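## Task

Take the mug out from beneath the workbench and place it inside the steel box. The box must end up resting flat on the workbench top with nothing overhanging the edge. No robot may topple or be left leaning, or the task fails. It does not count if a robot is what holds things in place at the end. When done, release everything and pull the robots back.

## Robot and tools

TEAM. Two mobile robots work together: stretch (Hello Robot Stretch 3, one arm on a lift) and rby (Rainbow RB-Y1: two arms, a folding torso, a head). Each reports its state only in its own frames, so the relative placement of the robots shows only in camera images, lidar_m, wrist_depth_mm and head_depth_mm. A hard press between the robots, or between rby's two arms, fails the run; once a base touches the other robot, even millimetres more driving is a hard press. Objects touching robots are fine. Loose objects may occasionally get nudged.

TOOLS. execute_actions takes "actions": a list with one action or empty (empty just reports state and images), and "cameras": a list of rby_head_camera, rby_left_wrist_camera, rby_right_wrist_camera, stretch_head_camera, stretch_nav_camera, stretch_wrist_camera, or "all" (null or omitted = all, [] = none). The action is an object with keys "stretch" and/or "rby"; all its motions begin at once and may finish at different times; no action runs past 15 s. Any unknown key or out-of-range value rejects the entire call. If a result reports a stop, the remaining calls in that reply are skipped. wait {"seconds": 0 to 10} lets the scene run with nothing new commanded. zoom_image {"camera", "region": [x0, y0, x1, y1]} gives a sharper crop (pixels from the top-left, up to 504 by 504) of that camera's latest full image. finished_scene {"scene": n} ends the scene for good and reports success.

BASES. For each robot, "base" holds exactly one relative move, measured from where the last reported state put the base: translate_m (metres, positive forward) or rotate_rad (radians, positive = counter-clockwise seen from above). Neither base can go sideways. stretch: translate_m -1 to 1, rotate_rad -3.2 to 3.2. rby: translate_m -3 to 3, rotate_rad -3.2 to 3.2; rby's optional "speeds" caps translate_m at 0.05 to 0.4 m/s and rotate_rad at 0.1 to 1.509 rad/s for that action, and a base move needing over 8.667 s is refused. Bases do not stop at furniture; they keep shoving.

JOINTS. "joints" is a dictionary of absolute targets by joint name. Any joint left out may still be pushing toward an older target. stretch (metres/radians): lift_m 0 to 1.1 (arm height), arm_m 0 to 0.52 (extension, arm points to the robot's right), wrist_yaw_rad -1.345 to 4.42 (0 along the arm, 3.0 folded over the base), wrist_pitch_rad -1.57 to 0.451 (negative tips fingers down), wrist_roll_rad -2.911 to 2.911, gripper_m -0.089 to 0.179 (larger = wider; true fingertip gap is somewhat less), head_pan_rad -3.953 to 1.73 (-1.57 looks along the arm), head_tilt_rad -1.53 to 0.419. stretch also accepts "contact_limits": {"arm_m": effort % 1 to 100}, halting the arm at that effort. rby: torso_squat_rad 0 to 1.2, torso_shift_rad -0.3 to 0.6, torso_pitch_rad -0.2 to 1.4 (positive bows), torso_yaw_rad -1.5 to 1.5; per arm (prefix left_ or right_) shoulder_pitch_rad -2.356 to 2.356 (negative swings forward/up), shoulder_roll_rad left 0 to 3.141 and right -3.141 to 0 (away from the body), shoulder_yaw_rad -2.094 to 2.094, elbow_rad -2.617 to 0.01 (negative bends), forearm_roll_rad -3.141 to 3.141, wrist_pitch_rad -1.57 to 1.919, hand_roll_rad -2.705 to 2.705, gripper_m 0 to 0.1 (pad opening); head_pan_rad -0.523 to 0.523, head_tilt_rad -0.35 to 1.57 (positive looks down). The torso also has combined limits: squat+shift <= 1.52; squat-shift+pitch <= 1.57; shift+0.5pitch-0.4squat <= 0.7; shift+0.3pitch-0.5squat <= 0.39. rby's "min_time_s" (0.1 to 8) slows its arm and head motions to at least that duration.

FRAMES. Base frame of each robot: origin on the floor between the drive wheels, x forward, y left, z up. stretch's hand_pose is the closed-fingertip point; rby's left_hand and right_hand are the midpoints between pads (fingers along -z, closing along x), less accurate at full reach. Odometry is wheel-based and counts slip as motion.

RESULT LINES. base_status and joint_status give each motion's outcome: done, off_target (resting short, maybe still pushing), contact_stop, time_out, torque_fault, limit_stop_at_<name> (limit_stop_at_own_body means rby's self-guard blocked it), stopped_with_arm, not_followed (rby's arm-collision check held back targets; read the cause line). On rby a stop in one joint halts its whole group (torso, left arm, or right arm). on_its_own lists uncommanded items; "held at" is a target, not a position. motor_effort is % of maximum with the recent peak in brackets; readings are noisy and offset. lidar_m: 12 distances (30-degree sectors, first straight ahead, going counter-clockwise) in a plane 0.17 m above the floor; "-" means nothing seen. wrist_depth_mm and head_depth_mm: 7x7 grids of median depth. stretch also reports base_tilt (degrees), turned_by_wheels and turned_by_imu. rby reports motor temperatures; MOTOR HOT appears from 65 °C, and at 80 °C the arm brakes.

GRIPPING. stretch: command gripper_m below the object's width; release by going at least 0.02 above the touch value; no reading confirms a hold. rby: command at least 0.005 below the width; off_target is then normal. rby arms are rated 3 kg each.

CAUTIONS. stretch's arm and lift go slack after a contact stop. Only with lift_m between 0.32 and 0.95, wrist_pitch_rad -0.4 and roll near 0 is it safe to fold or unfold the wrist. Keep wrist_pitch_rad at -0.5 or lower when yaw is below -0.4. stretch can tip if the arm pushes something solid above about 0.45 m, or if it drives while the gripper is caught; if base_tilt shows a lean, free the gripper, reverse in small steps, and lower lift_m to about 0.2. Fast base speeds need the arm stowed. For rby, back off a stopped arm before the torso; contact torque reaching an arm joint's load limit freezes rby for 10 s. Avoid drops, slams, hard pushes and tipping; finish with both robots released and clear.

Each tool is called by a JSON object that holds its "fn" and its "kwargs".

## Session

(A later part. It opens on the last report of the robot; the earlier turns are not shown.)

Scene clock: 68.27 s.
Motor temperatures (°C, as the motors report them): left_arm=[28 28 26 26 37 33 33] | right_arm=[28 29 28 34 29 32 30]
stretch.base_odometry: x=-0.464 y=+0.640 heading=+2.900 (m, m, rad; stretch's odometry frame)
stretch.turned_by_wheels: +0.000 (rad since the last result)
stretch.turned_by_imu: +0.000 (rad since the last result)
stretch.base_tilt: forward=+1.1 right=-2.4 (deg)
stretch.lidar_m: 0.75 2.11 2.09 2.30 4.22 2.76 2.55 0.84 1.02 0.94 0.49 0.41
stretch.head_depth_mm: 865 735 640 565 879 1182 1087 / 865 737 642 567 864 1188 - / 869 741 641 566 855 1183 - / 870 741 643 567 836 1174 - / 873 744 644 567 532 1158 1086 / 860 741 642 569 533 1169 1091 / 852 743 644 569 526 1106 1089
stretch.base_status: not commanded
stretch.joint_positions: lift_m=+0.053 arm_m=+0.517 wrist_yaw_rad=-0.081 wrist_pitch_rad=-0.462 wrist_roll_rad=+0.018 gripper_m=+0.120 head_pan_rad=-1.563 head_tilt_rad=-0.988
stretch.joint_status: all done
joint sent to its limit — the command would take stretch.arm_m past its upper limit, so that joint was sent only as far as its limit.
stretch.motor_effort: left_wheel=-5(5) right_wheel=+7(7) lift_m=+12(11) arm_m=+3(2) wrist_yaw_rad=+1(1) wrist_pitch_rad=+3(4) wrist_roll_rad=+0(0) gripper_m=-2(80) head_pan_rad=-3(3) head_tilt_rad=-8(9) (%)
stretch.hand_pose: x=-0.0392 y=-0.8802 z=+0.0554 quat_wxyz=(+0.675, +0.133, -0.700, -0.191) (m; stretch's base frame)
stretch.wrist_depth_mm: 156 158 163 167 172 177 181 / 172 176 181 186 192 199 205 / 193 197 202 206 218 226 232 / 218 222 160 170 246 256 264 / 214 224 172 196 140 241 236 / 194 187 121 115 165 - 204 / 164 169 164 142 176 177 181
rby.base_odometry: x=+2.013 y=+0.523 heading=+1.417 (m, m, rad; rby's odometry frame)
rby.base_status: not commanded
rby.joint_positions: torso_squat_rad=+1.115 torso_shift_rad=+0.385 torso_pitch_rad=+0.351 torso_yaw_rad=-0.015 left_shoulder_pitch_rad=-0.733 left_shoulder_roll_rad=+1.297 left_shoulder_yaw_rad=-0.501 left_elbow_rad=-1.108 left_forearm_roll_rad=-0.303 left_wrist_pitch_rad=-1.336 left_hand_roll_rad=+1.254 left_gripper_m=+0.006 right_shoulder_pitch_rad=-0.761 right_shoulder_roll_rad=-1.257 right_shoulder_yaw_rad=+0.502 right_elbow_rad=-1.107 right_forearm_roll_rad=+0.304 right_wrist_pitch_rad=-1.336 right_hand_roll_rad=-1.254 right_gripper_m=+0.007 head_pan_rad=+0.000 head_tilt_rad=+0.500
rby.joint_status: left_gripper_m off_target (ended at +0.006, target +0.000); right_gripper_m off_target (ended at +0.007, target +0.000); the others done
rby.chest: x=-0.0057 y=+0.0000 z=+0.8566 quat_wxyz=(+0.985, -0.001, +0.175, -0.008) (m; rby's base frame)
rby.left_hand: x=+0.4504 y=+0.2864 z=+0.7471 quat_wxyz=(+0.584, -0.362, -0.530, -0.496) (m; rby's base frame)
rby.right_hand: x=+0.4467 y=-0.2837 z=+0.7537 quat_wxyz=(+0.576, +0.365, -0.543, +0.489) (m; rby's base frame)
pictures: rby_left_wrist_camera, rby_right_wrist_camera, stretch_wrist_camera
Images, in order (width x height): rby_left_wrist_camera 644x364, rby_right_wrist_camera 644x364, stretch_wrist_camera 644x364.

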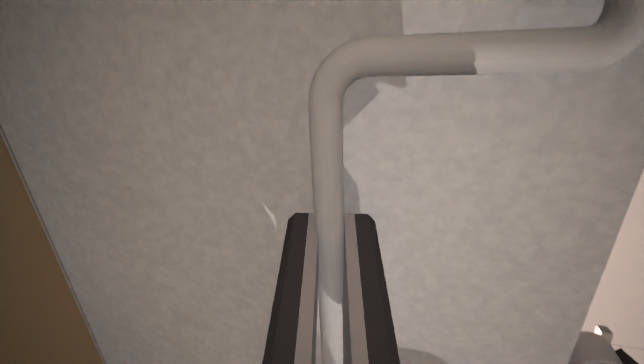

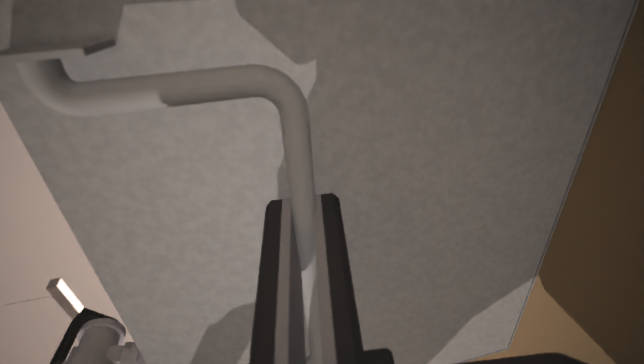

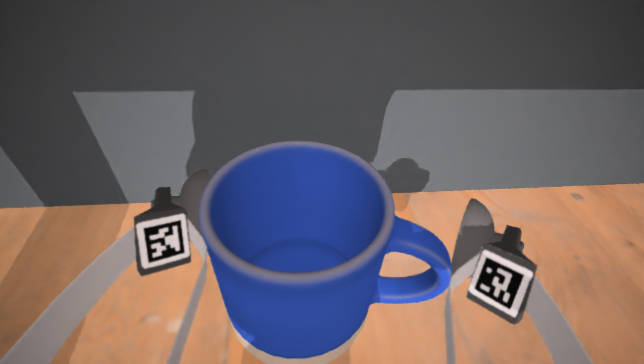

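{"fn": "execute_actions", "kwargs": {"actions": [{"stretch":{"joints":{"gripper_m":0.03}},"rby":{"joints":{"torso_squat_rad":1.0,"torso_shift_rad":0.28,"head_tilt_rad":0.3}}}], "cameras": ["rby_head_camera","rby_left_wrist_camera","rby_right_wrist_camera","stretch_wrist_camera"]}}

Scene clock: 70.77 s.
Motor temperatures (°C, as the motors report them): left_arm=[28 28 26 26 37 33 33] | right_arm=[29 29 28 34 29 32 30]
stretch.base_odometry: x=-0.464 y=+0.640 heading=+2.900 (m, m, rad; stretch's odometry frame)
stretch.turned_by_wheels: +0.000 (rad since the last result)
stretch.turned_by_imu: +0.000 (rad since the last result)
stretch.base_tilt: forward=+1.2 right=-2.4 (deg)
stretch.lidar_m: 0.75 2.11 2.09 2.30 4.22 2.75 2.55 0.84 1.02 0.94 0.49 0.41
stretch.head_depth_mm: 862 735 640 565 872 1194 1080 / 868 736 646 564 865 1189 - / 865 739 642 568 848 1187 - / 868 741 643 567 838 1172 - / 870 739 644 566 531 1156 1082 / 860 742 643 567 531 1151 1086 / 851 744 647 569 524 1120 1090
stretch.base_status: not commanded
stretch.joint_positions: lift_m=+0.053 arm_m=+0.517 wrist_yaw_rad=-0.080 wrist_pitch_rad=-0.460 wrist_roll_rad=+0.018 gripper_m=+0.032 head_pan_rad=-1.563 head_tilt_rad=-0.988
stretch.joint_status: all done
stretch.motor_effort: left_wheel=-3(5) right_wheel=+5(7) lift_m=+12(12) arm_m=+2(2) wrist_yaw_rad=+1(1) wrist_pitch_rad=+3(3) wrist_roll_rad=+0(0) gripper_m=-30(97) head_pan_rad=-4(4) head_tilt_rad=-8(8) (%)
stretch.hand_pose: x=-0.0390 y=-0.8805 z=+0.0558 quat_wxyz=(+0.675, +0.132, -0.700, -0.190) (m; stretch's base frame)
stretch.wrist_depth_mm: 155 159 163 168 172 176 181 / 172 177 181 186 192 198 204 / 192 196 201 206 217 225 233 / 216 222 160 169 242 256 265 / 217 224 169 196 138 240 238 / 194 188 128 111 157 - 205 / - 170 165 138 176 178 181
rby.base_odometry: x=+2.013 y=+0.523 heading=+1.417 (m, m, rad; rby's odometry frame)
rby.base_status: not commanded
rby.joint_positions: torso_squat_rad=+1.000 torso_shift_rad=+0.281 torso_pitch_rad=+0.352 torso_yaw_rad=-0.015 left_shoulder_pitch_rad=-0.732 left_shoulder_roll_rad=+1.297 left_shoulder_yaw_rad=-0.502 left_elbow_rad=-1.108 left_forearm_roll_rad=-0.304 left_wrist_pitch_rad=-1.336 left_hand_roll_rad=+1.254 left_gripper_m=+0.006 right_shoulder_pitch_rad=-0.761 right_shoulder_roll_rad=-1.257 right_shoulder_yaw_rad=+0.502 right_elbow_rad=-1.107 right_forearm_roll_rad=+0.304 right_wrist_pitch_rad=-1.336 right_hand_roll_rad=-1.254 right_gripper_m=+0.007 head_pan_rad=+0.000 head_tilt_rad=+0.300
rby.joint_status: all done
rby.chest: x=-0.0166 y=+0.0001 z=+0.9344 quat_wxyz=(+0.985, -0.001, +0.175, -0.008) (m; rby's base frame)
rby.left_hand: x=+0.4391 y=+0.2866 z=+0.8235 quat_wxyz=(+0.585, -0.362, -0.529, -0.496) (m; rby's base frame)
rby.right_hand: x=+0.4357 y=-0.2835 z=+0.8311 quat_wxyz=(+0.577, +0.365, -0.543, +0.489) (m; rby's base frame)
pictures: rby_head_camera, rby_left_wrist_camera, rby_right_wrist_camera, stretch_wrist_camera
Images, in order (width x height): rby_head_camera 896x504, rby_left_wrist_camera 644x364, rby_right_wrist_camera 644x364, stretch_wrist_camera 644x364.

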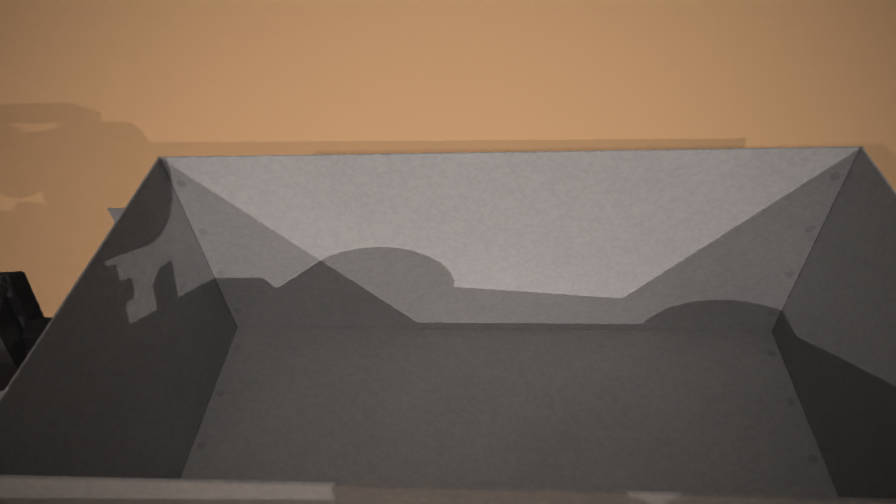

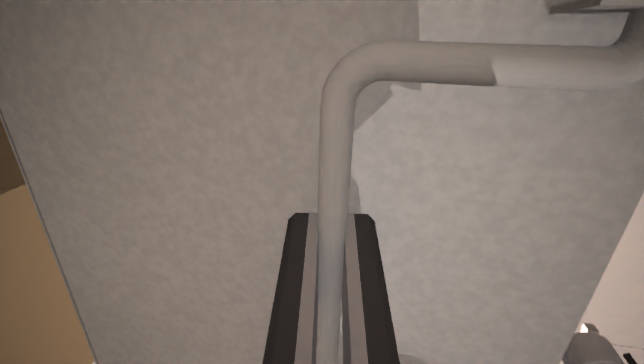

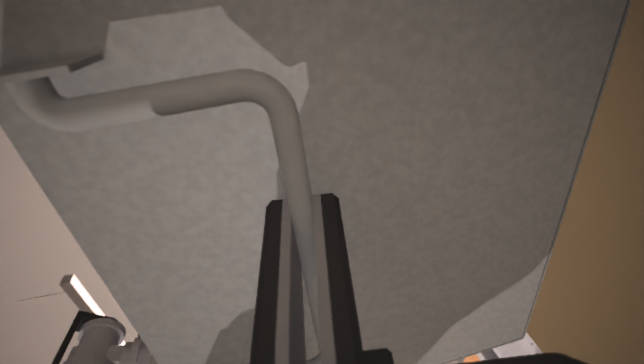

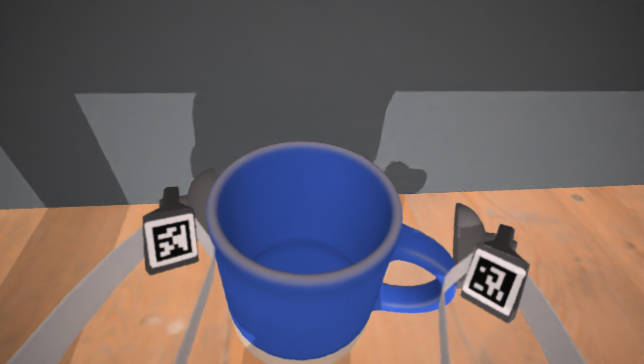

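{"fn": "execute_actions", "kwargs": {"actions": [{"stretch":{"joints":{"arm_m":0.42,"lift_m":0.06}},"rby":{"base":{"translate_m":-0.5},"joints":{"torso_squat_rad":0.3,"torso_shift_rad":0.25,"head_tilt_rad":0.5},"speeds":{"translate_m":0.25}}}], "cameras": ["rby_head_camera","rby_right_wrist_camera","stretch_wrist_camera"]}}

Scene clock: 75.23 s.
Motor temperatures (°C, as the motors report them): left_arm=[28 28 26 26 38 33 33] | right_arm=[29 29 28 34 30 32 30]
stretch.base_odometry: x=-0.464 y=+0.640 heading=+2.900 (m, m, rad; stretch's odometry frame)
stretch.turned_by_wheels: +0.000 (rad since the last result)
stretch.turned_by_imu: +0.000 (rad since the last result)
stretch.base_tilt: forward=+1.1 right=-2.4 (deg)
stretch.lidar_m: 0.75 2.11 1.93 1.86 4.23 2.75 2.55 0.84 1.02 0.94 0.48 0.41
stretch.head_depth_mm: 866 737 639 565 877 1182 1091 / 871 736 640 565 865 1180 - / 871 740 642 567 851 1183 - / 866 741 644 567 835 1174 - / 870 738 645 568 531 1150 1086 / 859 742 644 568 530 1156 1093 / 853 744 647 566 524 1114 1088
stretch.base_status: not commanded
stretch.joint_positions: lift_m=+0.059 arm_m=+0.420 wrist_yaw_rad=-0.080 wrist_pitch_rad=-0.481 wrist_roll_rad=+0.018 gripper_m=+0.053 head_pan_rad=-1.563 head_tilt_rad=-0.988
stretch.joint_status: all done
stretch.on_its_own: gripper_m is held at +0.053, not at your +0.030, by its stall guard, which is still easing
stretch.motor_effort: left_wheel=-4(4) right_wheel=+5(5) lift_m=+31(29) arm_m=-3(3) wrist_yaw_rad=-1(1) wrist_pitch_rad=+9(9) wrist_roll_rad=+0(0) gripper_m=-3(27) head_pan_rad=-4(4) head_tilt_rad=-8(8) (%)
stretch.hand_pose: x=-0.0388 y=-0.7805 z=+0.0582 quat_wxyz=(+0.673, +0.139, -0.699, -0.197) (m; stretch's base frame)
stretch.wrist_depth_mm: 242 249 254 261 268 274 284 / 270 275 283 290 300 309 321 / 291 295 306 314 322 331 341 / 252 258 161 169 269 275 282 / 218 226 170 192 155 243 238 / 195 190 124 113 158 - 206 / - 173 166 136 178 180 183
rby.base_odometry: x=+1.936 y=+0.029 heading=+1.416 (m, m, rad; rby's odometry frame)
rby.base_status: done
rby.joint_positions: torso_squat_rad=+0.300 torso_shift_rad=+0.251 torso_pitch_rad=+0.352 torso_yaw_rad=-0.015 left_shoulder_pitch_rad=-0.732 left_shoulder_roll_rad=+1.297 left_shoulder_yaw_rad=-0.502 left_elbow_rad=-1.108 left_forearm_roll_rad=-0.304 left_wrist_pitch_rad=-1.336 left_hand_roll_rad=+1.254 left_gripper_m=+0.006 right_shoulder_pitch_rad=-0.761 right_shoulder_roll_rad=-1.256 right_shoulder_yaw_rad=+0.502 right_elbow_rad=-1.107 right_forearm_roll_rad=+0.304 right_wrist_pitch_rad=-1.336 right_hand_roll_rad=-1.254 right_gripper_m=+0.007 head_pan_rad=+0.000 head_tilt_rad=+0.500
rby.joint_status: all done
rby.chest: x=+0.0448 y=+0.0002 z=+1.2188 quat_wxyz=(+0.984, -0.001, +0.175, -0.008) (m; rby's base frame)
rby.left_hand: x=+0.5003 y=+0.2868 z=+1.1075 quat_wxyz=(+0.585, -0.362, -0.529, -0.496) (m; rby's base frame)
rby.right_hand: x=+0.4970 y=-0.2833 z=+1.1152 quat_wxyz=(+0.577, +0.365, -0.543, +0.489) (m; rby's base frame)
pictures: rby_head_camera, rby_right_wrist_camera, stretch_wrist_camera
Images, in order (width x height): rby_head_camera 896x504, rby_right_wrist_camera 644x364, stretch_wrist_camera 644x364.

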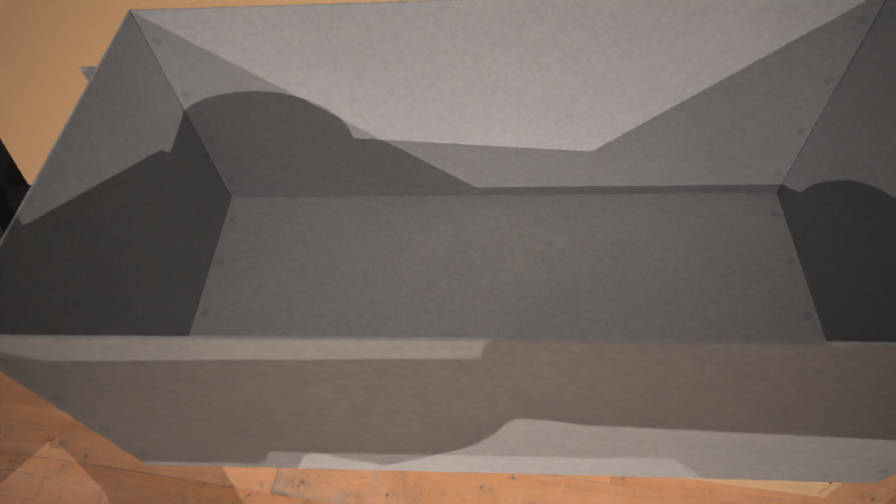

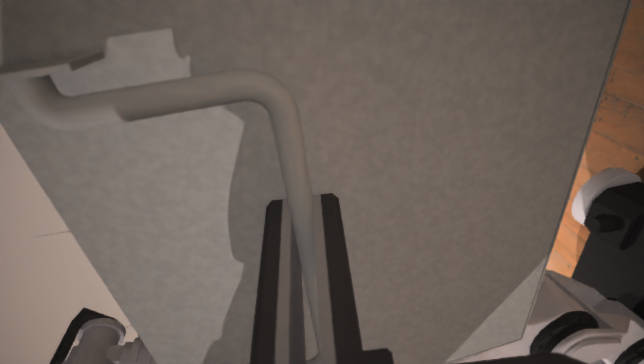

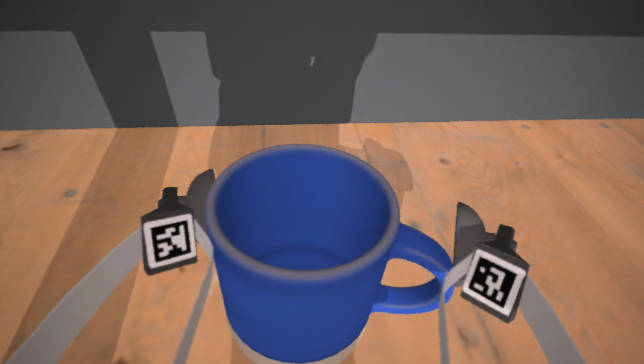

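{"fn": "execute_actions", "kwargs": {"actions": [{"stretch":{"joints":{"lift_m":0.053,"gripper_m":0.179}},"rby":{"base":{"rotate_rad":-2.2},"speeds":{"rotate_rad":0.8},"joints":{"torso_squat_rad":0.0,"head_tilt_rad":0.0}}}], "cameras": ["rby_head_camera","stretch_wrist_camera"]}}

{"fn": "execute_actions", "kwargs": {"actions": [{"stretch":{"base":{"translate_m":-0.065},"joints":{"wrist_yaw_rad":0.2,"arm_m":0.41}},"rby":{"base":{"translate_m":1.3}}}], "cameras": ["rby_head_camera","stretch_wrist_camera","stretch_nav_camera"]}}

Scene clock: 84.33 s.
Motor temperatures (°C, as the motors report them): left_arm=[29 28 26 26 38 33 33] | right_arm=[29 29 28 35 31 32 30]
stretch.base_odometry: x=-0.464 y=+0.640 heading=+2.900 (m, m, rad; stretch's odometry frame)
stretch.turned_by_wheels: +0.000 (rad since the last result)
stretch.turned_by_imu: -0.001 (rad since the last result)
stretch.base_tilt: forward=+1.1 right=-2.5 (deg)
stretch.lidar_m: 0.74 2.12 2.15 2.17 4.23 2.75 2.55 0.84 1.02 0.94 0.49 0.41
stretch.head_depth_mm: 864 736 641 565 869 1186 1080 / 869 740 639 567 861 1182 - / 870 736 641 566 848 1188 - / 873 740 641 567 838 1172 - / 871 740 645 568 532 1157 1086 / 859 744 643 569 533 1157 1086 / 852 742 647 569 525 1117 1092
stretch.base_status: not commanded
stretch.joint_positions: lift_m=+0.054 arm_m=+0.420 wrist_yaw_rad=-0.080 wrist_pitch_rad=-0.468 wrist_roll_rad=+0.018 gripper_m=+0.179 head_pan_rad=-1.563 head_tilt_rad=-0.988
stretch.joint_status: all done
stretch.motor_effort: left_wheel=-4(5) right_wheel=+5(5) lift_m=+12(25) arm_m=-2(3) wrist_yaw_rad=+0(0) wrist_pitch_rad=+5(9) wrist_roll_rad=+0(1) gripper_m=+1(84) head_pan_rad=-4(4) head_tilt_rad=-9(7) (%)
stretch.hand_pose: x=-0.0389 y=-0.7823 z=+0.0552 quat_wxyz=(+0.675, +0.135, -0.700, -0.193) (m; stretch's base frame)
stretch.wrist_depth_mm: 240 246 253 260 267 274 283 / 267 273 285 290 299 310 318 / 289 295 303 315 323 333 343 / 251 262 162 170 267 275 280 / 223 217 181 197 140 232 238 / 185 191 128 114 188 201 210 / 167 170 165 144 176 178 175
rby.base_odometry: x=+1.936 y=+0.029 heading=-0.784 (m, m, rad; rby's odometry frame)
rby.base_status: done
rby.joint_positions: torso_squat_rad=+0.000 torso_shift_rad=+0.251 torso_pitch_rad=+0.353 torso_yaw_rad=-0.015 left_shoulder_pitch_rad=-0.732 left_shoulder_roll_rad=+1.297 left_shoulder_yaw_rad=-0.502 left_elbow_rad=-1.108 left_forearm_roll_rad=-0.304 left_wrist_pitch_rad=-1.336 left_hand_roll_rad=+1.254 left_gripper_m=+0.006 right_shoulder_pitch_rad=-0.761 right_shoulder_roll_rad=-1.256 right_shoulder_yaw_rad=+0.502 right_elbow_rad=-1.107 right_forearm_roll_rad=+0.304 right_wrist_pitch_rad=-1.336 right_hand_roll_rad=-1.254 right_gripper_m=+0.007 head_pan_rad=+0.000 head_tilt_rad=+0.000
rby.joint_status: all done
rby.chest: x=+0.0527 y=+0.0003 z=+1.2490 quat_wxyz=(+0.984, -0.001, +0.175, -0.008) (m; rby's base frame)
rby.left_hand: x=+0.5082 y=+0.2869 z=+1.1375 quat_wxyz=(+0.586, -0.362, -0.529, -0.496) (m; rby's base frame)
rby.right_hand: x=+0.5049 y=-0.2832 z=+1.1453 quat_wxyz=(+0.577, +0.365, -0.543, +0.489) (m; rby's base frame)
pictures: rby_head_camera, stretch_wrist_camera
Images, in order (width x height): rby_head_camera 896x504, stretch_wrist_camera 644x364.

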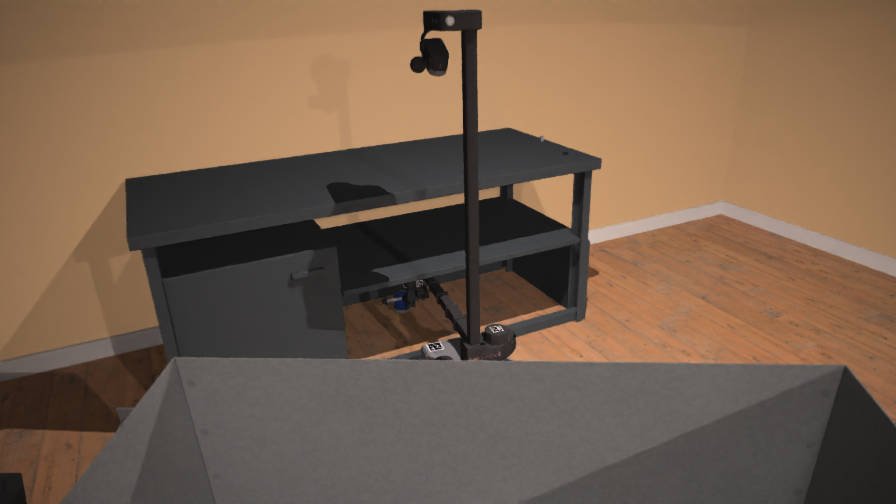

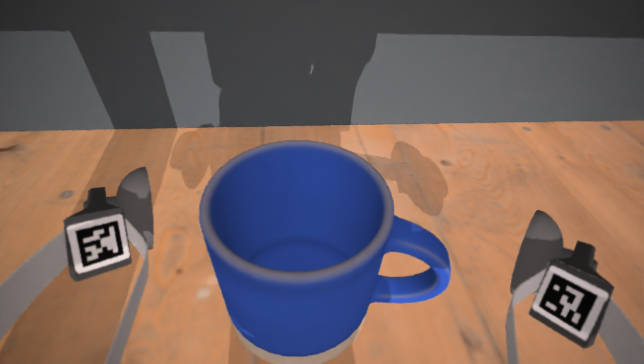

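Scene clock: 88.90 s.
Motor temperatures (°C, as the motors report them): left_arm=[29 28 27 26 39 33 33] | right_arm=[29 29 28 35 31 32 30]
stretch.base_odometry: x=-0.401 y=+0.624 heading=+2.900 (m, m, rad; stretch's odometry frame)
stretch.turned_by_wheels: +0.000 (rad since the last result)
stretch.turned_by_imu: +0.000 (rad since the last result)
stretch.base_tilt: forward=+1.3 right=-2.4 (deg)
stretch.lidar_m: 0.77 2.18 0.88 0.88 4.10 2.69 2.48 0.78 0.98 0.95 0.59 0.46
stretch.head_depth_mm: 869 736 639 566 885 1184 1083 / 868 741 640 567 874 1190 - / 867 739 640 568 866 1191 - / 871 741 642 565 847 1175 - / 870 739 643 570 834 1171 1086 / 869 746 644 570 531 1160 1092 / 855 741 646 567 531 1145 1085
stretch.base_status: done
stretch.joint_positions: lift_m=+0.054 arm_m=+0.410 wrist_yaw_rad=+0.198 wrist_pitch_rad=-0.468 wrist_roll_rad=+0.018 gripper_m=+0.179 head_pan_rad=-1.563 head_tilt_rad=-0.988
stretch.joint_status: all done
stretch.motor_effort: left_wheel=-3(12) right_wheel=+4(5) lift_m=+12(11) arm_m=-3(2) wrist_yaw_rad=+1(2) wrist_pitch_rad=+5(5) wrist_roll_rad=+0(0) gripper_m=+2(0) head_pan_rad=-3(4) head_tilt_rad=-8(8) (%)
stretch.hand_pose: x=+0.0213 y=-0.7689 z=+0.0552 quat_wxyz=(+0.695, +0.230, -0.674, -0.098) (m; stretch's base frame)
stretch.wrist_depth_mm: 320 305 291 277 263 252 241 / 357 345 326 307 291 279 264 / 302 305 298 184 314 308 293 / 251 261 186 194 269 274 279 / 222 217 137 133 218 232 238 / 184 191 176 161 190 200 210 / 168 170 172 174 176 178 175
rby.base_odometry: x=+2.857 y=-0.889 heading=-0.783 (m, m, rad; rby's odometry frame)
rby.base_status: done
rby.joint_positions: torso_squat_rad=+0.000 torso_shift_rad=+0.251 torso_pitch_rad=+0.352 torso_yaw_rad=-0.015 left_shoulder_pitch_rad=-0.732 left_shoulder_roll_rad=+1.297 left_shoulder_yaw_rad=-0.502 left_elbow_rad=-1.108 left_forearm_roll_rad=-0.304 left_wrist_pitch_rad=-1.336 left_hand_roll_rad=+1.254 left_gripper_m=+0.006 right_shoulder_pitch_rad=-0.761 right_shoulder_roll_rad=-1.256 right_shoulder_yaw_rad=+0.502 right_elbow_rad=-1.107 right_forearm_roll_rad=+0.304 right_wrist_pitch_rad=-1.336 right_hand_roll_rad=-1.254 right_gripper_m=+0.007 head_pan_rad=+0.000 head_tilt_rad=+0.000
rby.joint_status: not commanded
rby.chest: x=+0.0527 y=+0.0003 z=+1.2490 quat_wxyz=(+0.984, -0.001, +0.175, -0.008) (m; rby's base frame)
rby.left_hand: x=+0.5082 y=+0.2869 z=+1.1375 quat_wxyz=(+0.586, -0.362, -0.529, -0.496) (m; rby's base frame)
rby.right_hand: x=+0.5049 y=-0.2832 z=+1.1454 quat_wxyz=(+0.577, +0.365, -0.543, +0.489) (m; rby's base frame)
pictures: rby_head_camera, stretch_nav_camera (sideways: a quarter turn counterclockwise sets it upright), stretch_wrist_camera
Images, in order (width x height): rby_head_camera 896x504, stretch_nav_camera 672x504, stretch_wrist_camera 644x364.

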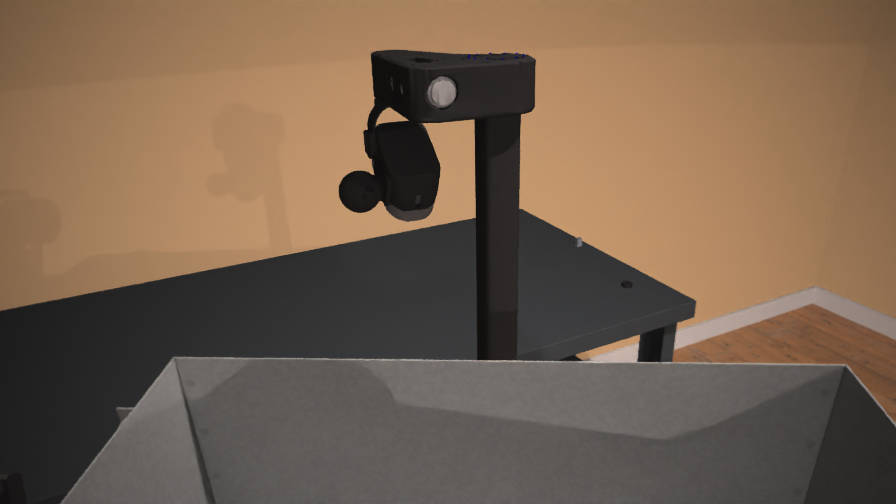

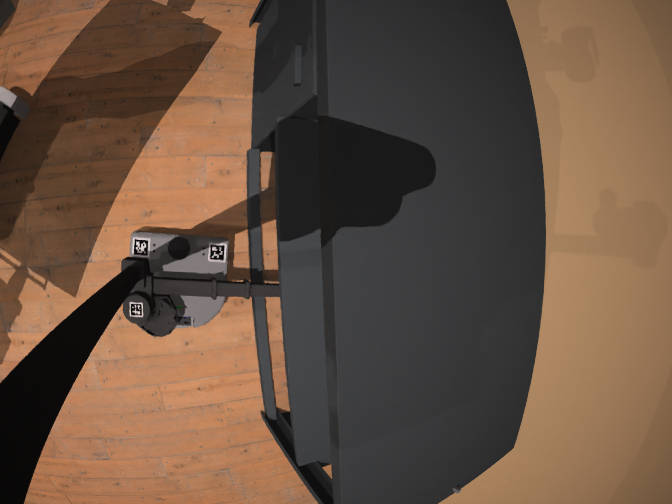

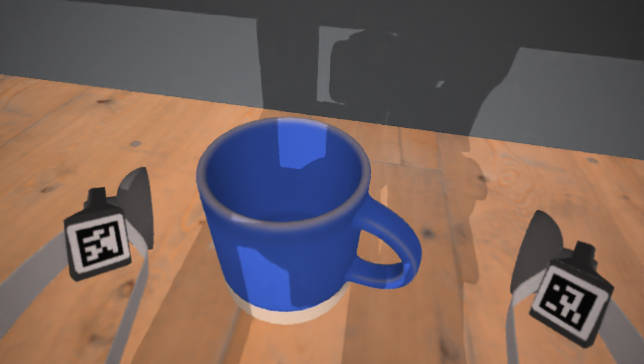

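{"fn": "execute_actions", "kwargs": {"actions": [{"stretch":{"base":{"translate_m":-0.075},"joints":{"wrist_yaw_rad":0.6,"arm_m":0.455}},"rby":{"base":{"rotate_rad":0.55},"speeds":{"rotate_rad":0.5}}}], "cameras": ["rby_head_camera","stretch_wrist_camera","stretch_nav_camera"]}}

Scene clock: 92.33 s.
Motor temperatures (°C, as the motors report them): left_arm=[29 28 27 26 39 33 33] | right_arm=[30 29 28 35 31 33 30]
stretch.base_odometry: x=-0.328 y=+0.607 heading=+2.900 (m, m, rad; stretch's odometry frame)
stretch.turned_by_wheels: +0.000 (rad since the last result)
stretch.turned_by_imu: +0.000 (rad since the last result)
stretch.base_tilt: forward=+1.2 right=-2.5 (deg)
stretch.lidar_m: 0.80 2.25 0.86 0.80 4.00 2.60 2.40 0.71 0.89 0.96 0.71 0.53
stretch.head_depth_mm: 864 735 641 563 900 1190 1086 / 868 739 641 568 890 1194 - / 867 741 643 568 866 1188 - / 870 743 642 569 865 1185 - / 876 738 643 568 844 1170 1093 / 870 741 644 568 840 1165 1086 / 864 742 646 569 535 1167 1093
stretch.base_status: done
stretch.joint_positions: lift_m=+0.054 arm_m=+0.455 wrist_yaw_rad=+0.598 wrist_pitch_rad=-0.468 wrist_roll_rad=+0.018 gripper_m=+0.179 head_pan_rad=-1.563 head_tilt_rad=-0.988
stretch.joint_status: all done
stretch.motor_effort: left_wheel=-3(11) right_wheel=+4(6) lift_m=+12(12) arm_m=+3(2) wrist_yaw_rad=+2(0) wrist_pitch_rad=+5(5) wrist_roll_rad=+1(0) gripper_m=+0(0) head_pan_rad=-4(4) head_tilt_rad=-10(10) (%)
stretch.hand_pose: x=+0.1011 y=-0.7798 z=+0.0552 quat_wxyz=(+0.700, +0.360, -0.615, +0.042) (m; stretch's base frame)
stretch.wrist_depth_mm: 392 435 360 298 253 220 194 / 376 385 376 329 275 237 208 / 300 306 312 185 301 258 225 / 252 263 182 191 267 266 241 / 221 216 138 128 230 232 237 / 185 192 169 149 194 201 211 / 168 169 171 170 175 177 174
rby.base_odometry: x=+2.857 y=-0.889 heading=-0.234 (m, m, rad; rby's odometry frame)
rby.base_status: done
rby.joint_positions: torso_squat_rad=+0.000 torso_shift_rad=+0.251 torso_pitch_rad=+0.352 torso_yaw_rad=-0.015 left_shoulder_pitch_rad=-0.732 left_shoulder_roll_rad=+1.297 left_shoulder_yaw_rad=-0.502 left_elbow_rad=-1.108 left_forearm_roll_rad=-0.304 left_wrist_pitch_rad=-1.336 left_hand_roll_rad=+1.254 left_gripper_m=+0.006 right_shoulder_pitch_rad=-0.761 right_shoulder_roll_rad=-1.256 right_shoulder_yaw_rad=+0.502 right_elbow_rad=-1.107 right_forearm_roll_rad=+0.304 right_wrist_pitch_rad=-1.336 right_hand_roll_rad=-1.254 right_gripper_m=+0.007 head_pan_rad=+0.000 head_tilt_rad=+0.000
rby.joint_status: not commanded
rby.chest: x=+0.0527 y=+0.0003 z=+1.2490 quat_wxyz=(+0.984, -0.001, +0.175, -0.007) (m; rby's base frame)
rby.left_hand: x=+0.5082 y=+0.2869 z=+1.1375 quat_wxyz=(+0.586, -0.362, -0.529, -0.496) (m; rby's base frame)
rby.right_hand: x=+0.5048 y=-0.2832 z=+1.1454 quat_wxyz=(+0.577, +0.365, -0.543, +0.489) (m; rby's base frame)
pictures: rby_head_camera, stretch_nav_camera (sideways: a quarter turn counterclockwise sets it upright), stretch_wrist_camera
Images, in order (width x height): rby_head_camera 896x504, stretch_nav_camera 672x504, stretch_wrist_camera 644x364.

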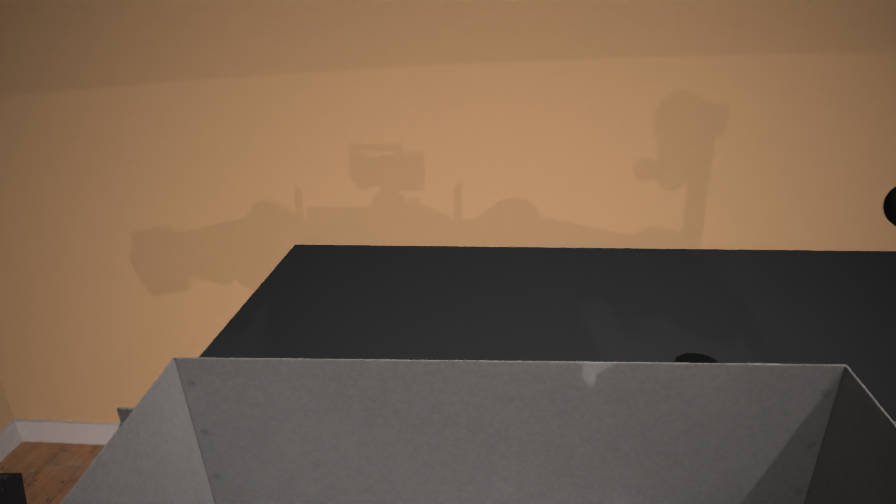

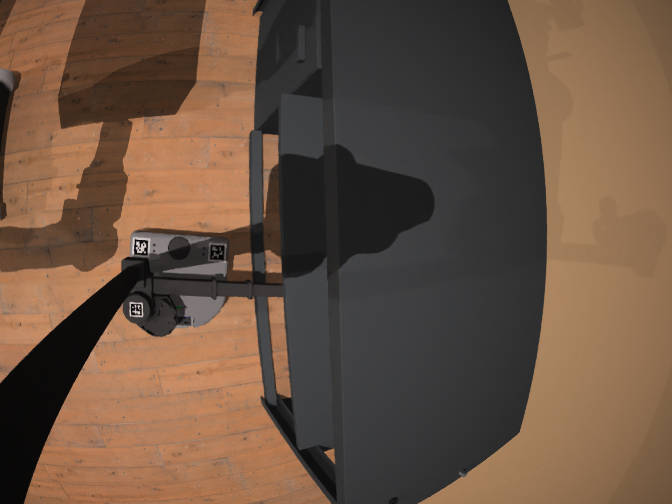

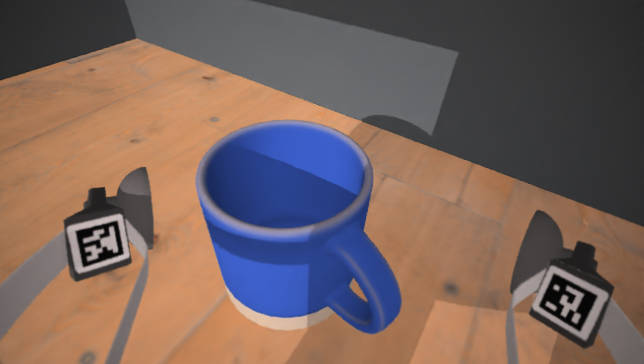

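{"fn": "execute_actions", "kwargs": {"actions": [{"stretch":{"base":{"translate_m":0.032}}}], "cameras": ["stretch_wrist_camera"]}}

{"fn": "execute_actions", "kwargs": {"actions": [{"stretch":{"joints":{"gripper_m":0.05}}}], "cameras": ["stretch_wrist_camera"]}}

Scene clock: 94.77 s.
Motor temperatures (°C, as the motors report them): left_arm=[29 28 27 27 39 34 33] | right_arm=[30 28 28 35 32 33 30]
stretch.base_odometry: x=-0.359 y=+0.614 heading=+2.899 (m, m, rad; stretch's odometry frame)
stretch.turned_by_wheels: +0.000 (rad since the last result)
stretch.turned_by_imu: -0.001 (rad since the last result)
stretch.base_tilt: forward=+1.1 right=-2.4 (deg)
stretch.lidar_m: 0.78 2.22 0.86 0.81 4.05 2.63 2.44 0.74 0.93 0.95 0.66 0.50
stretch.head_depth_mm: 868 738 639 566 884 1184 1083 / 866 739 639 565 884 1187 - / 867 740 643 569 862 1187 - / 870 736 644 567 847 1186 - / 871 743 644 570 837 1177 1087 / 870 739 643 569 541 1159 1088 / 860 740 643 567 533 1164 1097
stretch.base_status: done
stretch.joint_positions: lift_m=+0.054 arm_m=+0.455 wrist_yaw_rad=+0.598 wrist_pitch_rad=-0.468 wrist_roll_rad=+0.018 gripper_m=+0.179 head_pan_rad=-1.563 head_tilt_rad=-0.988
stretch.joint_status: not commanded
stretch.motor_effort: left_wheel=-4(5) right_wheel=+3(11) lift_m=+12(12) arm_m=+2(2) wrist_yaw_rad=+1(2) wrist_pitch_rad=+5(5) wrist_roll_rad=+0(0) gripper_m=+1(3) head_pan_rad=-3(4) head_tilt_rad=-9(7) (%)
stretch.hand_pose: x=+0.1012 y=-0.7798 z=+0.0552 quat_wxyz=(+0.700, +0.360, -0.615, +0.043) (m; stretch's base frame)
stretch.wrist_depth_mm: 365 417 353 292 248 216 193 / 363 384 375 327 270 234 205 / 299 308 313 319 296 254 221 / 251 262 259 168 170 266 238 / 221 217 214 195 173 232 236 / 184 190 190 112 115 201 210 / 167 170 171 133 136 176 175
rby.base_odometry: x=+2.857 y=-0.889 heading=-0.234 (m, m, rad; rby's odometry frame)
rby.base_status: not commanded
rby.joint_positions: torso_squat_rad=+0.000 torso_shift_rad=+0.251 torso_pitch_rad=+0.352 torso_yaw_rad=-0.015 left_shoulder_pitch_rad=-0.732 left_shoulder_roll_rad=+1.297 left_shoulder_yaw_rad=-0.502 left_elbow_rad=-1.108 left_forearm_roll_rad=-0.304 left_wrist_pitch_rad=-1.336 left_hand_roll_rad=+1.254 left_gripper_m=+0.006 right_shoulder_pitch_rad=-0.761 right_shoulder_roll_rad=-1.256 right_shoulder_yaw_rad=+0.502 right_elbow_rad=-1.107 right_forearm_roll_rad=+0.304 right_wrist_pitch_rad=-1.336 right_hand_roll_rad=-1.254 right_gripper_m=+0.007 head_pan_rad=+0.000 head_tilt_rad=+0.000
rby.joint_status: not commanded
rby.chest: x=+0.0527 y=+0.0003 z=+1.2490 quat_wxyz=(+0.984, -0.001, +0.175, -0.007) (m; rby's base frame)
rby.left_hand: x=+0.5082 y=+0.2869 z=+1.1375 quat_wxyz=(+0.586, -0.362, -0.529, -0.496) (m; rby's base frame)
rby.right_hand: x=+0.5048 y=-0.2832 z=+1.1454 quat_wxyz=(+0.577, +0.365, -0.543, +0.489) (m; rby's base frame)
pictures: stretch_wrist_camera
Images, in order (width x height): stretch_wrist_camera 644x364.

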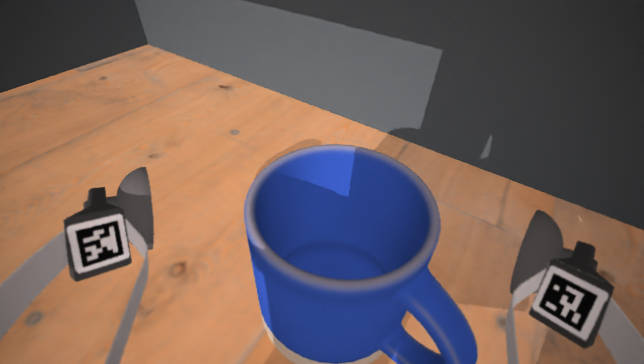

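Scene clock: 96.53 s.
Motor temperatures (°C, as the motors report them): left_arm=[29 28 27 27 39 34 33] | right_arm=[30 28 28 35 32 33 30]
stretch.base_odometry: x=-0.359 y=+0.614 heading=+2.899 (m, m, rad; stretch's odometry frame)
stretch.turned_by_wheels: +0.000 (rad since the last result)
stretch.turned_by_imu: +0.000 (rad since the last result)
stretch.base_tilt: forward=+1.1 right=-2.5 (deg)
stretch.lidar_m: 0.79 2.22 0.87 0.80 4.04 2.64 2.44 0.74 0.93 0.95 0.66 0.50
stretch.head_depth_mm: 865 733 642 564 885 1186 1086 / 869 739 640 567 891 1186 - / 869 739 641 565 865 1188 - / 873 743 641 567 852 1188 - / 871 739 642 569 839 1172 1087 / 873 740 645 569 542 1157 1092 / 862 743 644 569 533 1155 1086
stretch.base_status: not commanded
stretch.joint_positions: lift_m=+0.054 arm_m=+0.455 wrist_yaw_rad=+0.598 wrist_pitch_rad=-0.457 wrist_roll_rad=+0.018 gripper_m=+0.051 head_pan_rad=-1.563 head_tilt_rad=-0.988
stretch.joint_status: all done
stretch.motor_effort: left_wheel=-4(4) right_wheel=+5(6) lift_m=+12(11) arm_m=+2(3) wrist_yaw_rad=+2(1) wrist_pitch_rad=+2(5) wrist_roll_rad=+0(0) gripper_m=-14(90) head_pan_rad=-4(4) head_tilt_rad=-8(8) (%)
stretch.hand_pose: x=+0.1020 y=-0.7810 z=+0.0575 quat_wxyz=(+0.700, +0.357, -0.617, +0.046) (m; stretch's base frame)
stretch.wrist_depth_mm: 367 416 351 290 248 217 190 / 373 395 383 326 271 232 205 / 309 315 318 325 297 251 219 / 257 262 263 168 266 267 237 / 219 226 154 195 156 239 238 / 191 195 189 111 116 209 207 / - 172 170 132 129 180 183
rby.base_odometry: x=+2.857 y=-0.889 heading=-0.234 (m, m, rad; rby's odometry frame)
rby.base_status: not commanded
rby.joint_positions: torso_squat_rad=+0.000 torso_shift_rad=+0.251 torso_pitch_rad=+0.352 torso_yaw_rad=-0.015 left_shoulder_pitch_rad=-0.732 left_shoulder_roll_rad=+1.297 left_shoulder_yaw_rad=-0.502 left_elbow_rad=-1.108 left_forearm_roll_rad=-0.304 left_wrist_pitch_rad=-1.336 left_hand_roll_rad=+1.254 left_gripper_m=+0.006 right_shoulder_pitch_rad=-0.761 right_shoulder_roll_rad=-1.256 right_shoulder_yaw_rad=+0.502 right_elbow_rad=-1.107 right_forearm_roll_rad=+0.304 right_wrist_pitch_rad=-1.336 right_hand_roll_rad=-1.254 right_gripper_m=+0.007 head_pan_rad=+0.000 head_tilt_rad=+0.000
rby.joint_status: not commanded
rby.chest: x=+0.0527 y=+0.0003 z=+1.2490 quat_wxyz=(+0.984, -0.001, +0.175, -0.007) (m; rby's base frame)
rby.left_hand: x=+0.5082 y=+0.2869 z=+1.1375 quat_wxyz=(+0.586, -0.362, -0.529, -0.496) (m; rby's base frame)
rby.right_hand: x=+0.5048 y=-0.2832 z=+1.1454 quat_wxyz=(+0.577, +0.365, -0.543, +0.489) (m; rby's base frame)
pictures: stretch_wrist_camera
Images, in order (width x height): stretch_wrist_camera 644x364.

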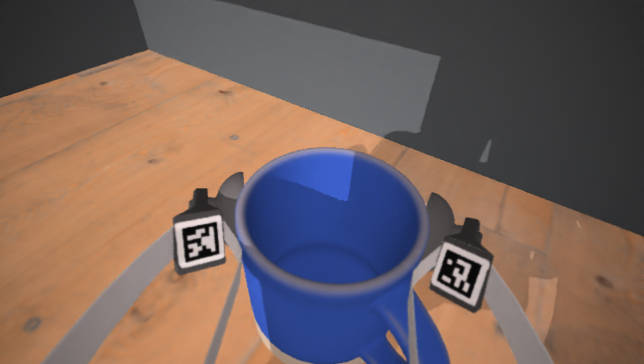

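{"fn": "execute_actions", "kwargs": {"actions": [{"stretch":{"joints":{"gripper_m":0.04,"lift_m":0.14}}}], "cameras": ["stretch_wrist_camera"]}}

{"fn": "execute_actions", "kwargs": {"actions": [{"stretch":{"joints":{"arm_m":0.0,"wrist_pitch_rad":-0.3}}}], "cameras": ["stretch_wrist_camera","stretch_nav_camera"]}}

Scene clock: 99.00 s.
Motor temperatures (°C, as the motors report them): left_arm=[29 28 27 27 39 34 33] | right_arm=[30 28 28 35 32 33 30]
stretch.base_odometry: x=-0.359 y=+0.614 heading=+2.899 (m, m, rad; stretch's odometry frame)
stretch.turned_by_wheels: +0.000 (rad since the last result)
stretch.turned_by_imu: +0.000 (rad since the last result)
stretch.base_tilt: forward=+1.1 right=-2.4 (deg)
stretch.lidar_m: 0.78 2.22 0.87 0.80 4.05 2.63 2.43 0.74 0.92 0.95 0.66 0.50
stretch.head_depth_mm: 868 734 640 564 887 1183 1090 / 866 737 638 567 883 1178 - / 871 740 642 567 862 1187 - / 870 738 641 566 857 1182 - / 870 739 641 568 838 1172 1094 / 872 739 645 568 540 1152 1084 / 860 742 644 567 532 1158 1091
stretch.base_status: not commanded
stretch.joint_positions: lift_m=+0.139 arm_m=+0.455 wrist_yaw_rad=+0.598 wrist_pitch_rad=-0.484 wrist_roll_rad=+0.018 gripper_m=+0.041 head_pan_rad=-1.563 head_tilt_rad=-0.988
stretch.joint_status: all done
stretch.motor_effort: left_wheel=-4(4) right_wheel=+5(5) lift_m=+31(34) arm_m=+2(2) wrist_yaw_rad=+1(1) wrist_pitch_rad=+10(11) wrist_roll_rad=+0(0) gripper_m=-16(59) head_pan_rad=-4(4) head_tilt_rad=-9(7) (%)
stretch.hand_pose: x=+0.0999 y=-0.7779 z=+0.1374 quat_wxyz=(+0.701, +0.365, -0.612, +0.037) (m; stretch's base frame)
stretch.wrist_depth_mm: 367 418 357 294 252 217 192 / 384 456 407 328 273 236 207 / 404 444 431 359 304 256 222 / 364 371 374 168 307 282 240 / 312 321 155 197 155 307 262 / 276 279 271 112 116 300 282 / 249 248 246 133 125 259 262
rby.base_odometry: x=+2.857 y=-0.889 heading=-0.234 (m, m, rad; rby's odometry frame)
rby.base_status: not commanded
rby.joint_positions: torso_squat_rad=+0.000 torso_shift_rad=+0.251 torso_pitch_rad=+0.352 torso_yaw_rad=-0.015 left_shoulder_pitch_rad=-0.732 left_shoulder_roll_rad=+1.297 left_shoulder_yaw_rad=-0.502 left_elbow_rad=-1.108 left_forearm_roll_rad=-0.304 left_wrist_pitch_rad=-1.336 left_hand_roll_rad=+1.254 left_gripper_m=+0.006 right_shoulder_pitch_rad=-0.761 right_shoulder_roll_rad=-1.256 right_shoulder_yaw_rad=+0.502 right_elbow_rad=-1.107 right_forearm_roll_rad=+0.304 right_wrist_pitch_rad=-1.336 right_hand_roll_rad=-1.254 right_gripper_m=+0.007 head_pan_rad=+0.000 head_tilt_rad=+0.000
rby.joint_status: not commanded
rby.chest: x=+0.0527 y=+0.0003 z=+1.2490 quat_wxyz=(+0.984, -0.001, +0.175, -0.007) (m; rby's base frame)
rby.left_hand: x=+0.5082 y=+0.2869 z=+1.1375 quat_wxyz=(+0.586, -0.362, -0.529, -0.496) (m; rby's base frame)
rby.right_hand: x=+0.5048 y=-0.2832 z=+1.1454 quat_wxyz=(+0.577, +0.365, -0.543, +0.489) (m; rby's base frame)
pictures: stretch_wrist_camera
Images, in order (width x height): stretch_wrist_camera 644x364.

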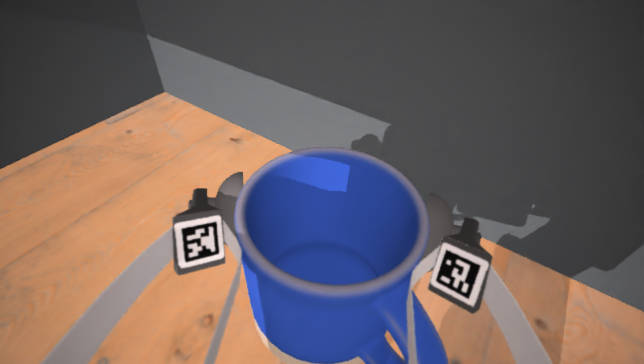

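Scene clock: 103.53 s.
Motor temperatures (°C, as the motors report them): left_arm=[29 28 27 27 40 34 33] | right_arm=[30 28 28 35 32 33 30]
stretch.base_odometry: x=-0.359 y=+0.614 heading=+2.899 (m, m, rad; stretch's odometry frame)
stretch.turned_by_wheels: +0.000 (rad since the last result)
stretch.turned_by_imu: +0.000 (rad since the last result)
stretch.base_tilt: forward=+1.1 right=-2.5 (deg)
stretch.lidar_m: 0.78 2.22 0.87 0.80 4.02 2.63 2.44 0.74 0.92 0.30 0.30 0.50
stretch.head_depth_mm: 866 736 640 567 889 1182 1090 / 869 736 639 567 885 1180 - / 870 738 643 569 863 1198 - / 869 740 642 568 851 1174 - / 873 742 644 568 836 1164 1087 / 876 740 643 570 544 1152 1090 / 857 739 644 569 534 1157 1089
stretch.base_status: not commanded
stretch.joint_positions: lift_m=+0.139 arm_m=+0.000 wrist_yaw_rad=+0.600 wrist_pitch_rad=-0.350 wrist_roll_rad=+0.018 gripper_m=+0.041 head_pan_rad=-1.563 head_tilt_rad=-0.988
stretch.joint_status: all done
stretch.motor_effort: left_wheel=-3(4) right_wheel=+5(5) lift_m=+31(31) arm_m=-3(4) wrist_yaw_rad=+1(2) wrist_pitch_rad=+14(16) wrist_roll_rad=+0(0) gripper_m=-16(18) head_pan_rad=-4(4) head_tilt_rad=-8(8) (%)
stretch.hand_pose: x=+0.1097 y=-0.3372 z=+0.1677 quat_wxyz=(+0.696, +0.324, -0.635, +0.085) (m; stretch's base frame)
stretch.wrist_depth_mm: 314 375 487 680 664 575 513 / 327 392 523 743 719 618 546 / 346 422 539 617 637 620 577 / 363 433 459 167 469 508 522 / 303 382 155 196 156 412 417 / 299 263 310 112 116 355 350 / 278 240 228 132 125 295 300
rby.base_odometry: x=+2.857 y=-0.889 heading=-0.234 (m, m, rad; rby's odometry frame)
rby.base_status: not commanded
rby.joint_positions: torso_squat_rad=+0.000 torso_shift_rad=+0.251 torso_pitch_rad=+0.352 torso_yaw_rad=-0.015 left_shoulder_pitch_rad=-0.732 left_shoulder_roll_rad=+1.297 left_shoulder_yaw_rad=-0.502 left_elbow_rad=-1.108 left_forearm_roll_rad=-0.304 left_wrist_pitch_rad=-1.336 left_hand_roll_rad=+1.254 left_gripper_m=+0.006 right_shoulder_pitch_rad=-0.761 right_shoulder_roll_rad=-1.256 right_shoulder_yaw_rad=+0.502 right_elbow_rad=-1.107 right_forearm_roll_rad=+0.304 right_wrist_pitch_rad=-1.336 right_hand_roll_rad=-1.254 right_gripper_m=+0.007 head_pan_rad=+0.000 head_tilt_rad=+0.000
rby.joint_status: not commanded
rby.chest: x=+0.0527 y=+0.0003 z=+1.2490 quat_wxyz=(+0.984, -0.001, +0.175, -0.007) (m; rby's base frame)
rby.left_hand: x=+0.5082 y=+0.2869 z=+1.1375 quat_wxyz=(+0.586, -0.362, -0.529, -0.496) (m; rby's base frame)
rby.right_hand: x=+0.5048 y=-0.2832 z=+1.1454 quat_wxyz=(+0.577, +0.365, -0.543, +0.489) (m; rby's base frame)
pictures: stretch_nav_camera (sideways: a quarter turn counterclockwise sets it upright), stretch_wrist_camera
Images, in order (width x height): stretch_nav_camera 672x504, stretch_wrist_camera 644x364.

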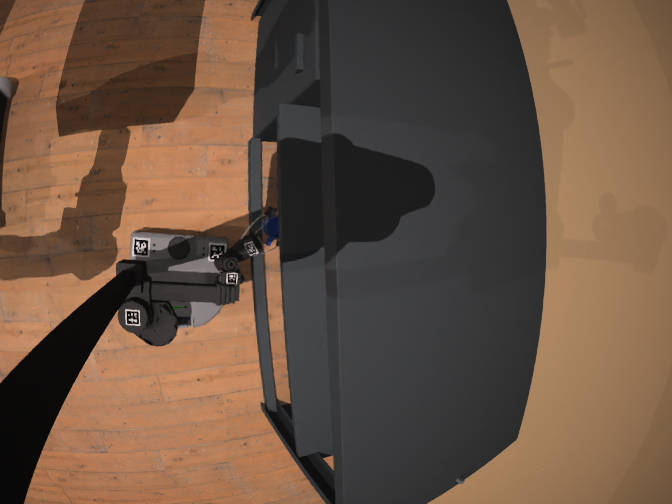

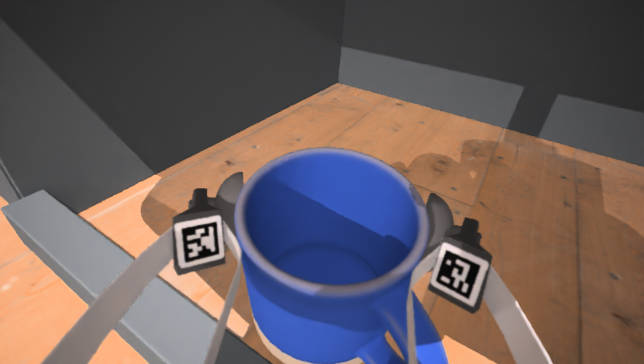

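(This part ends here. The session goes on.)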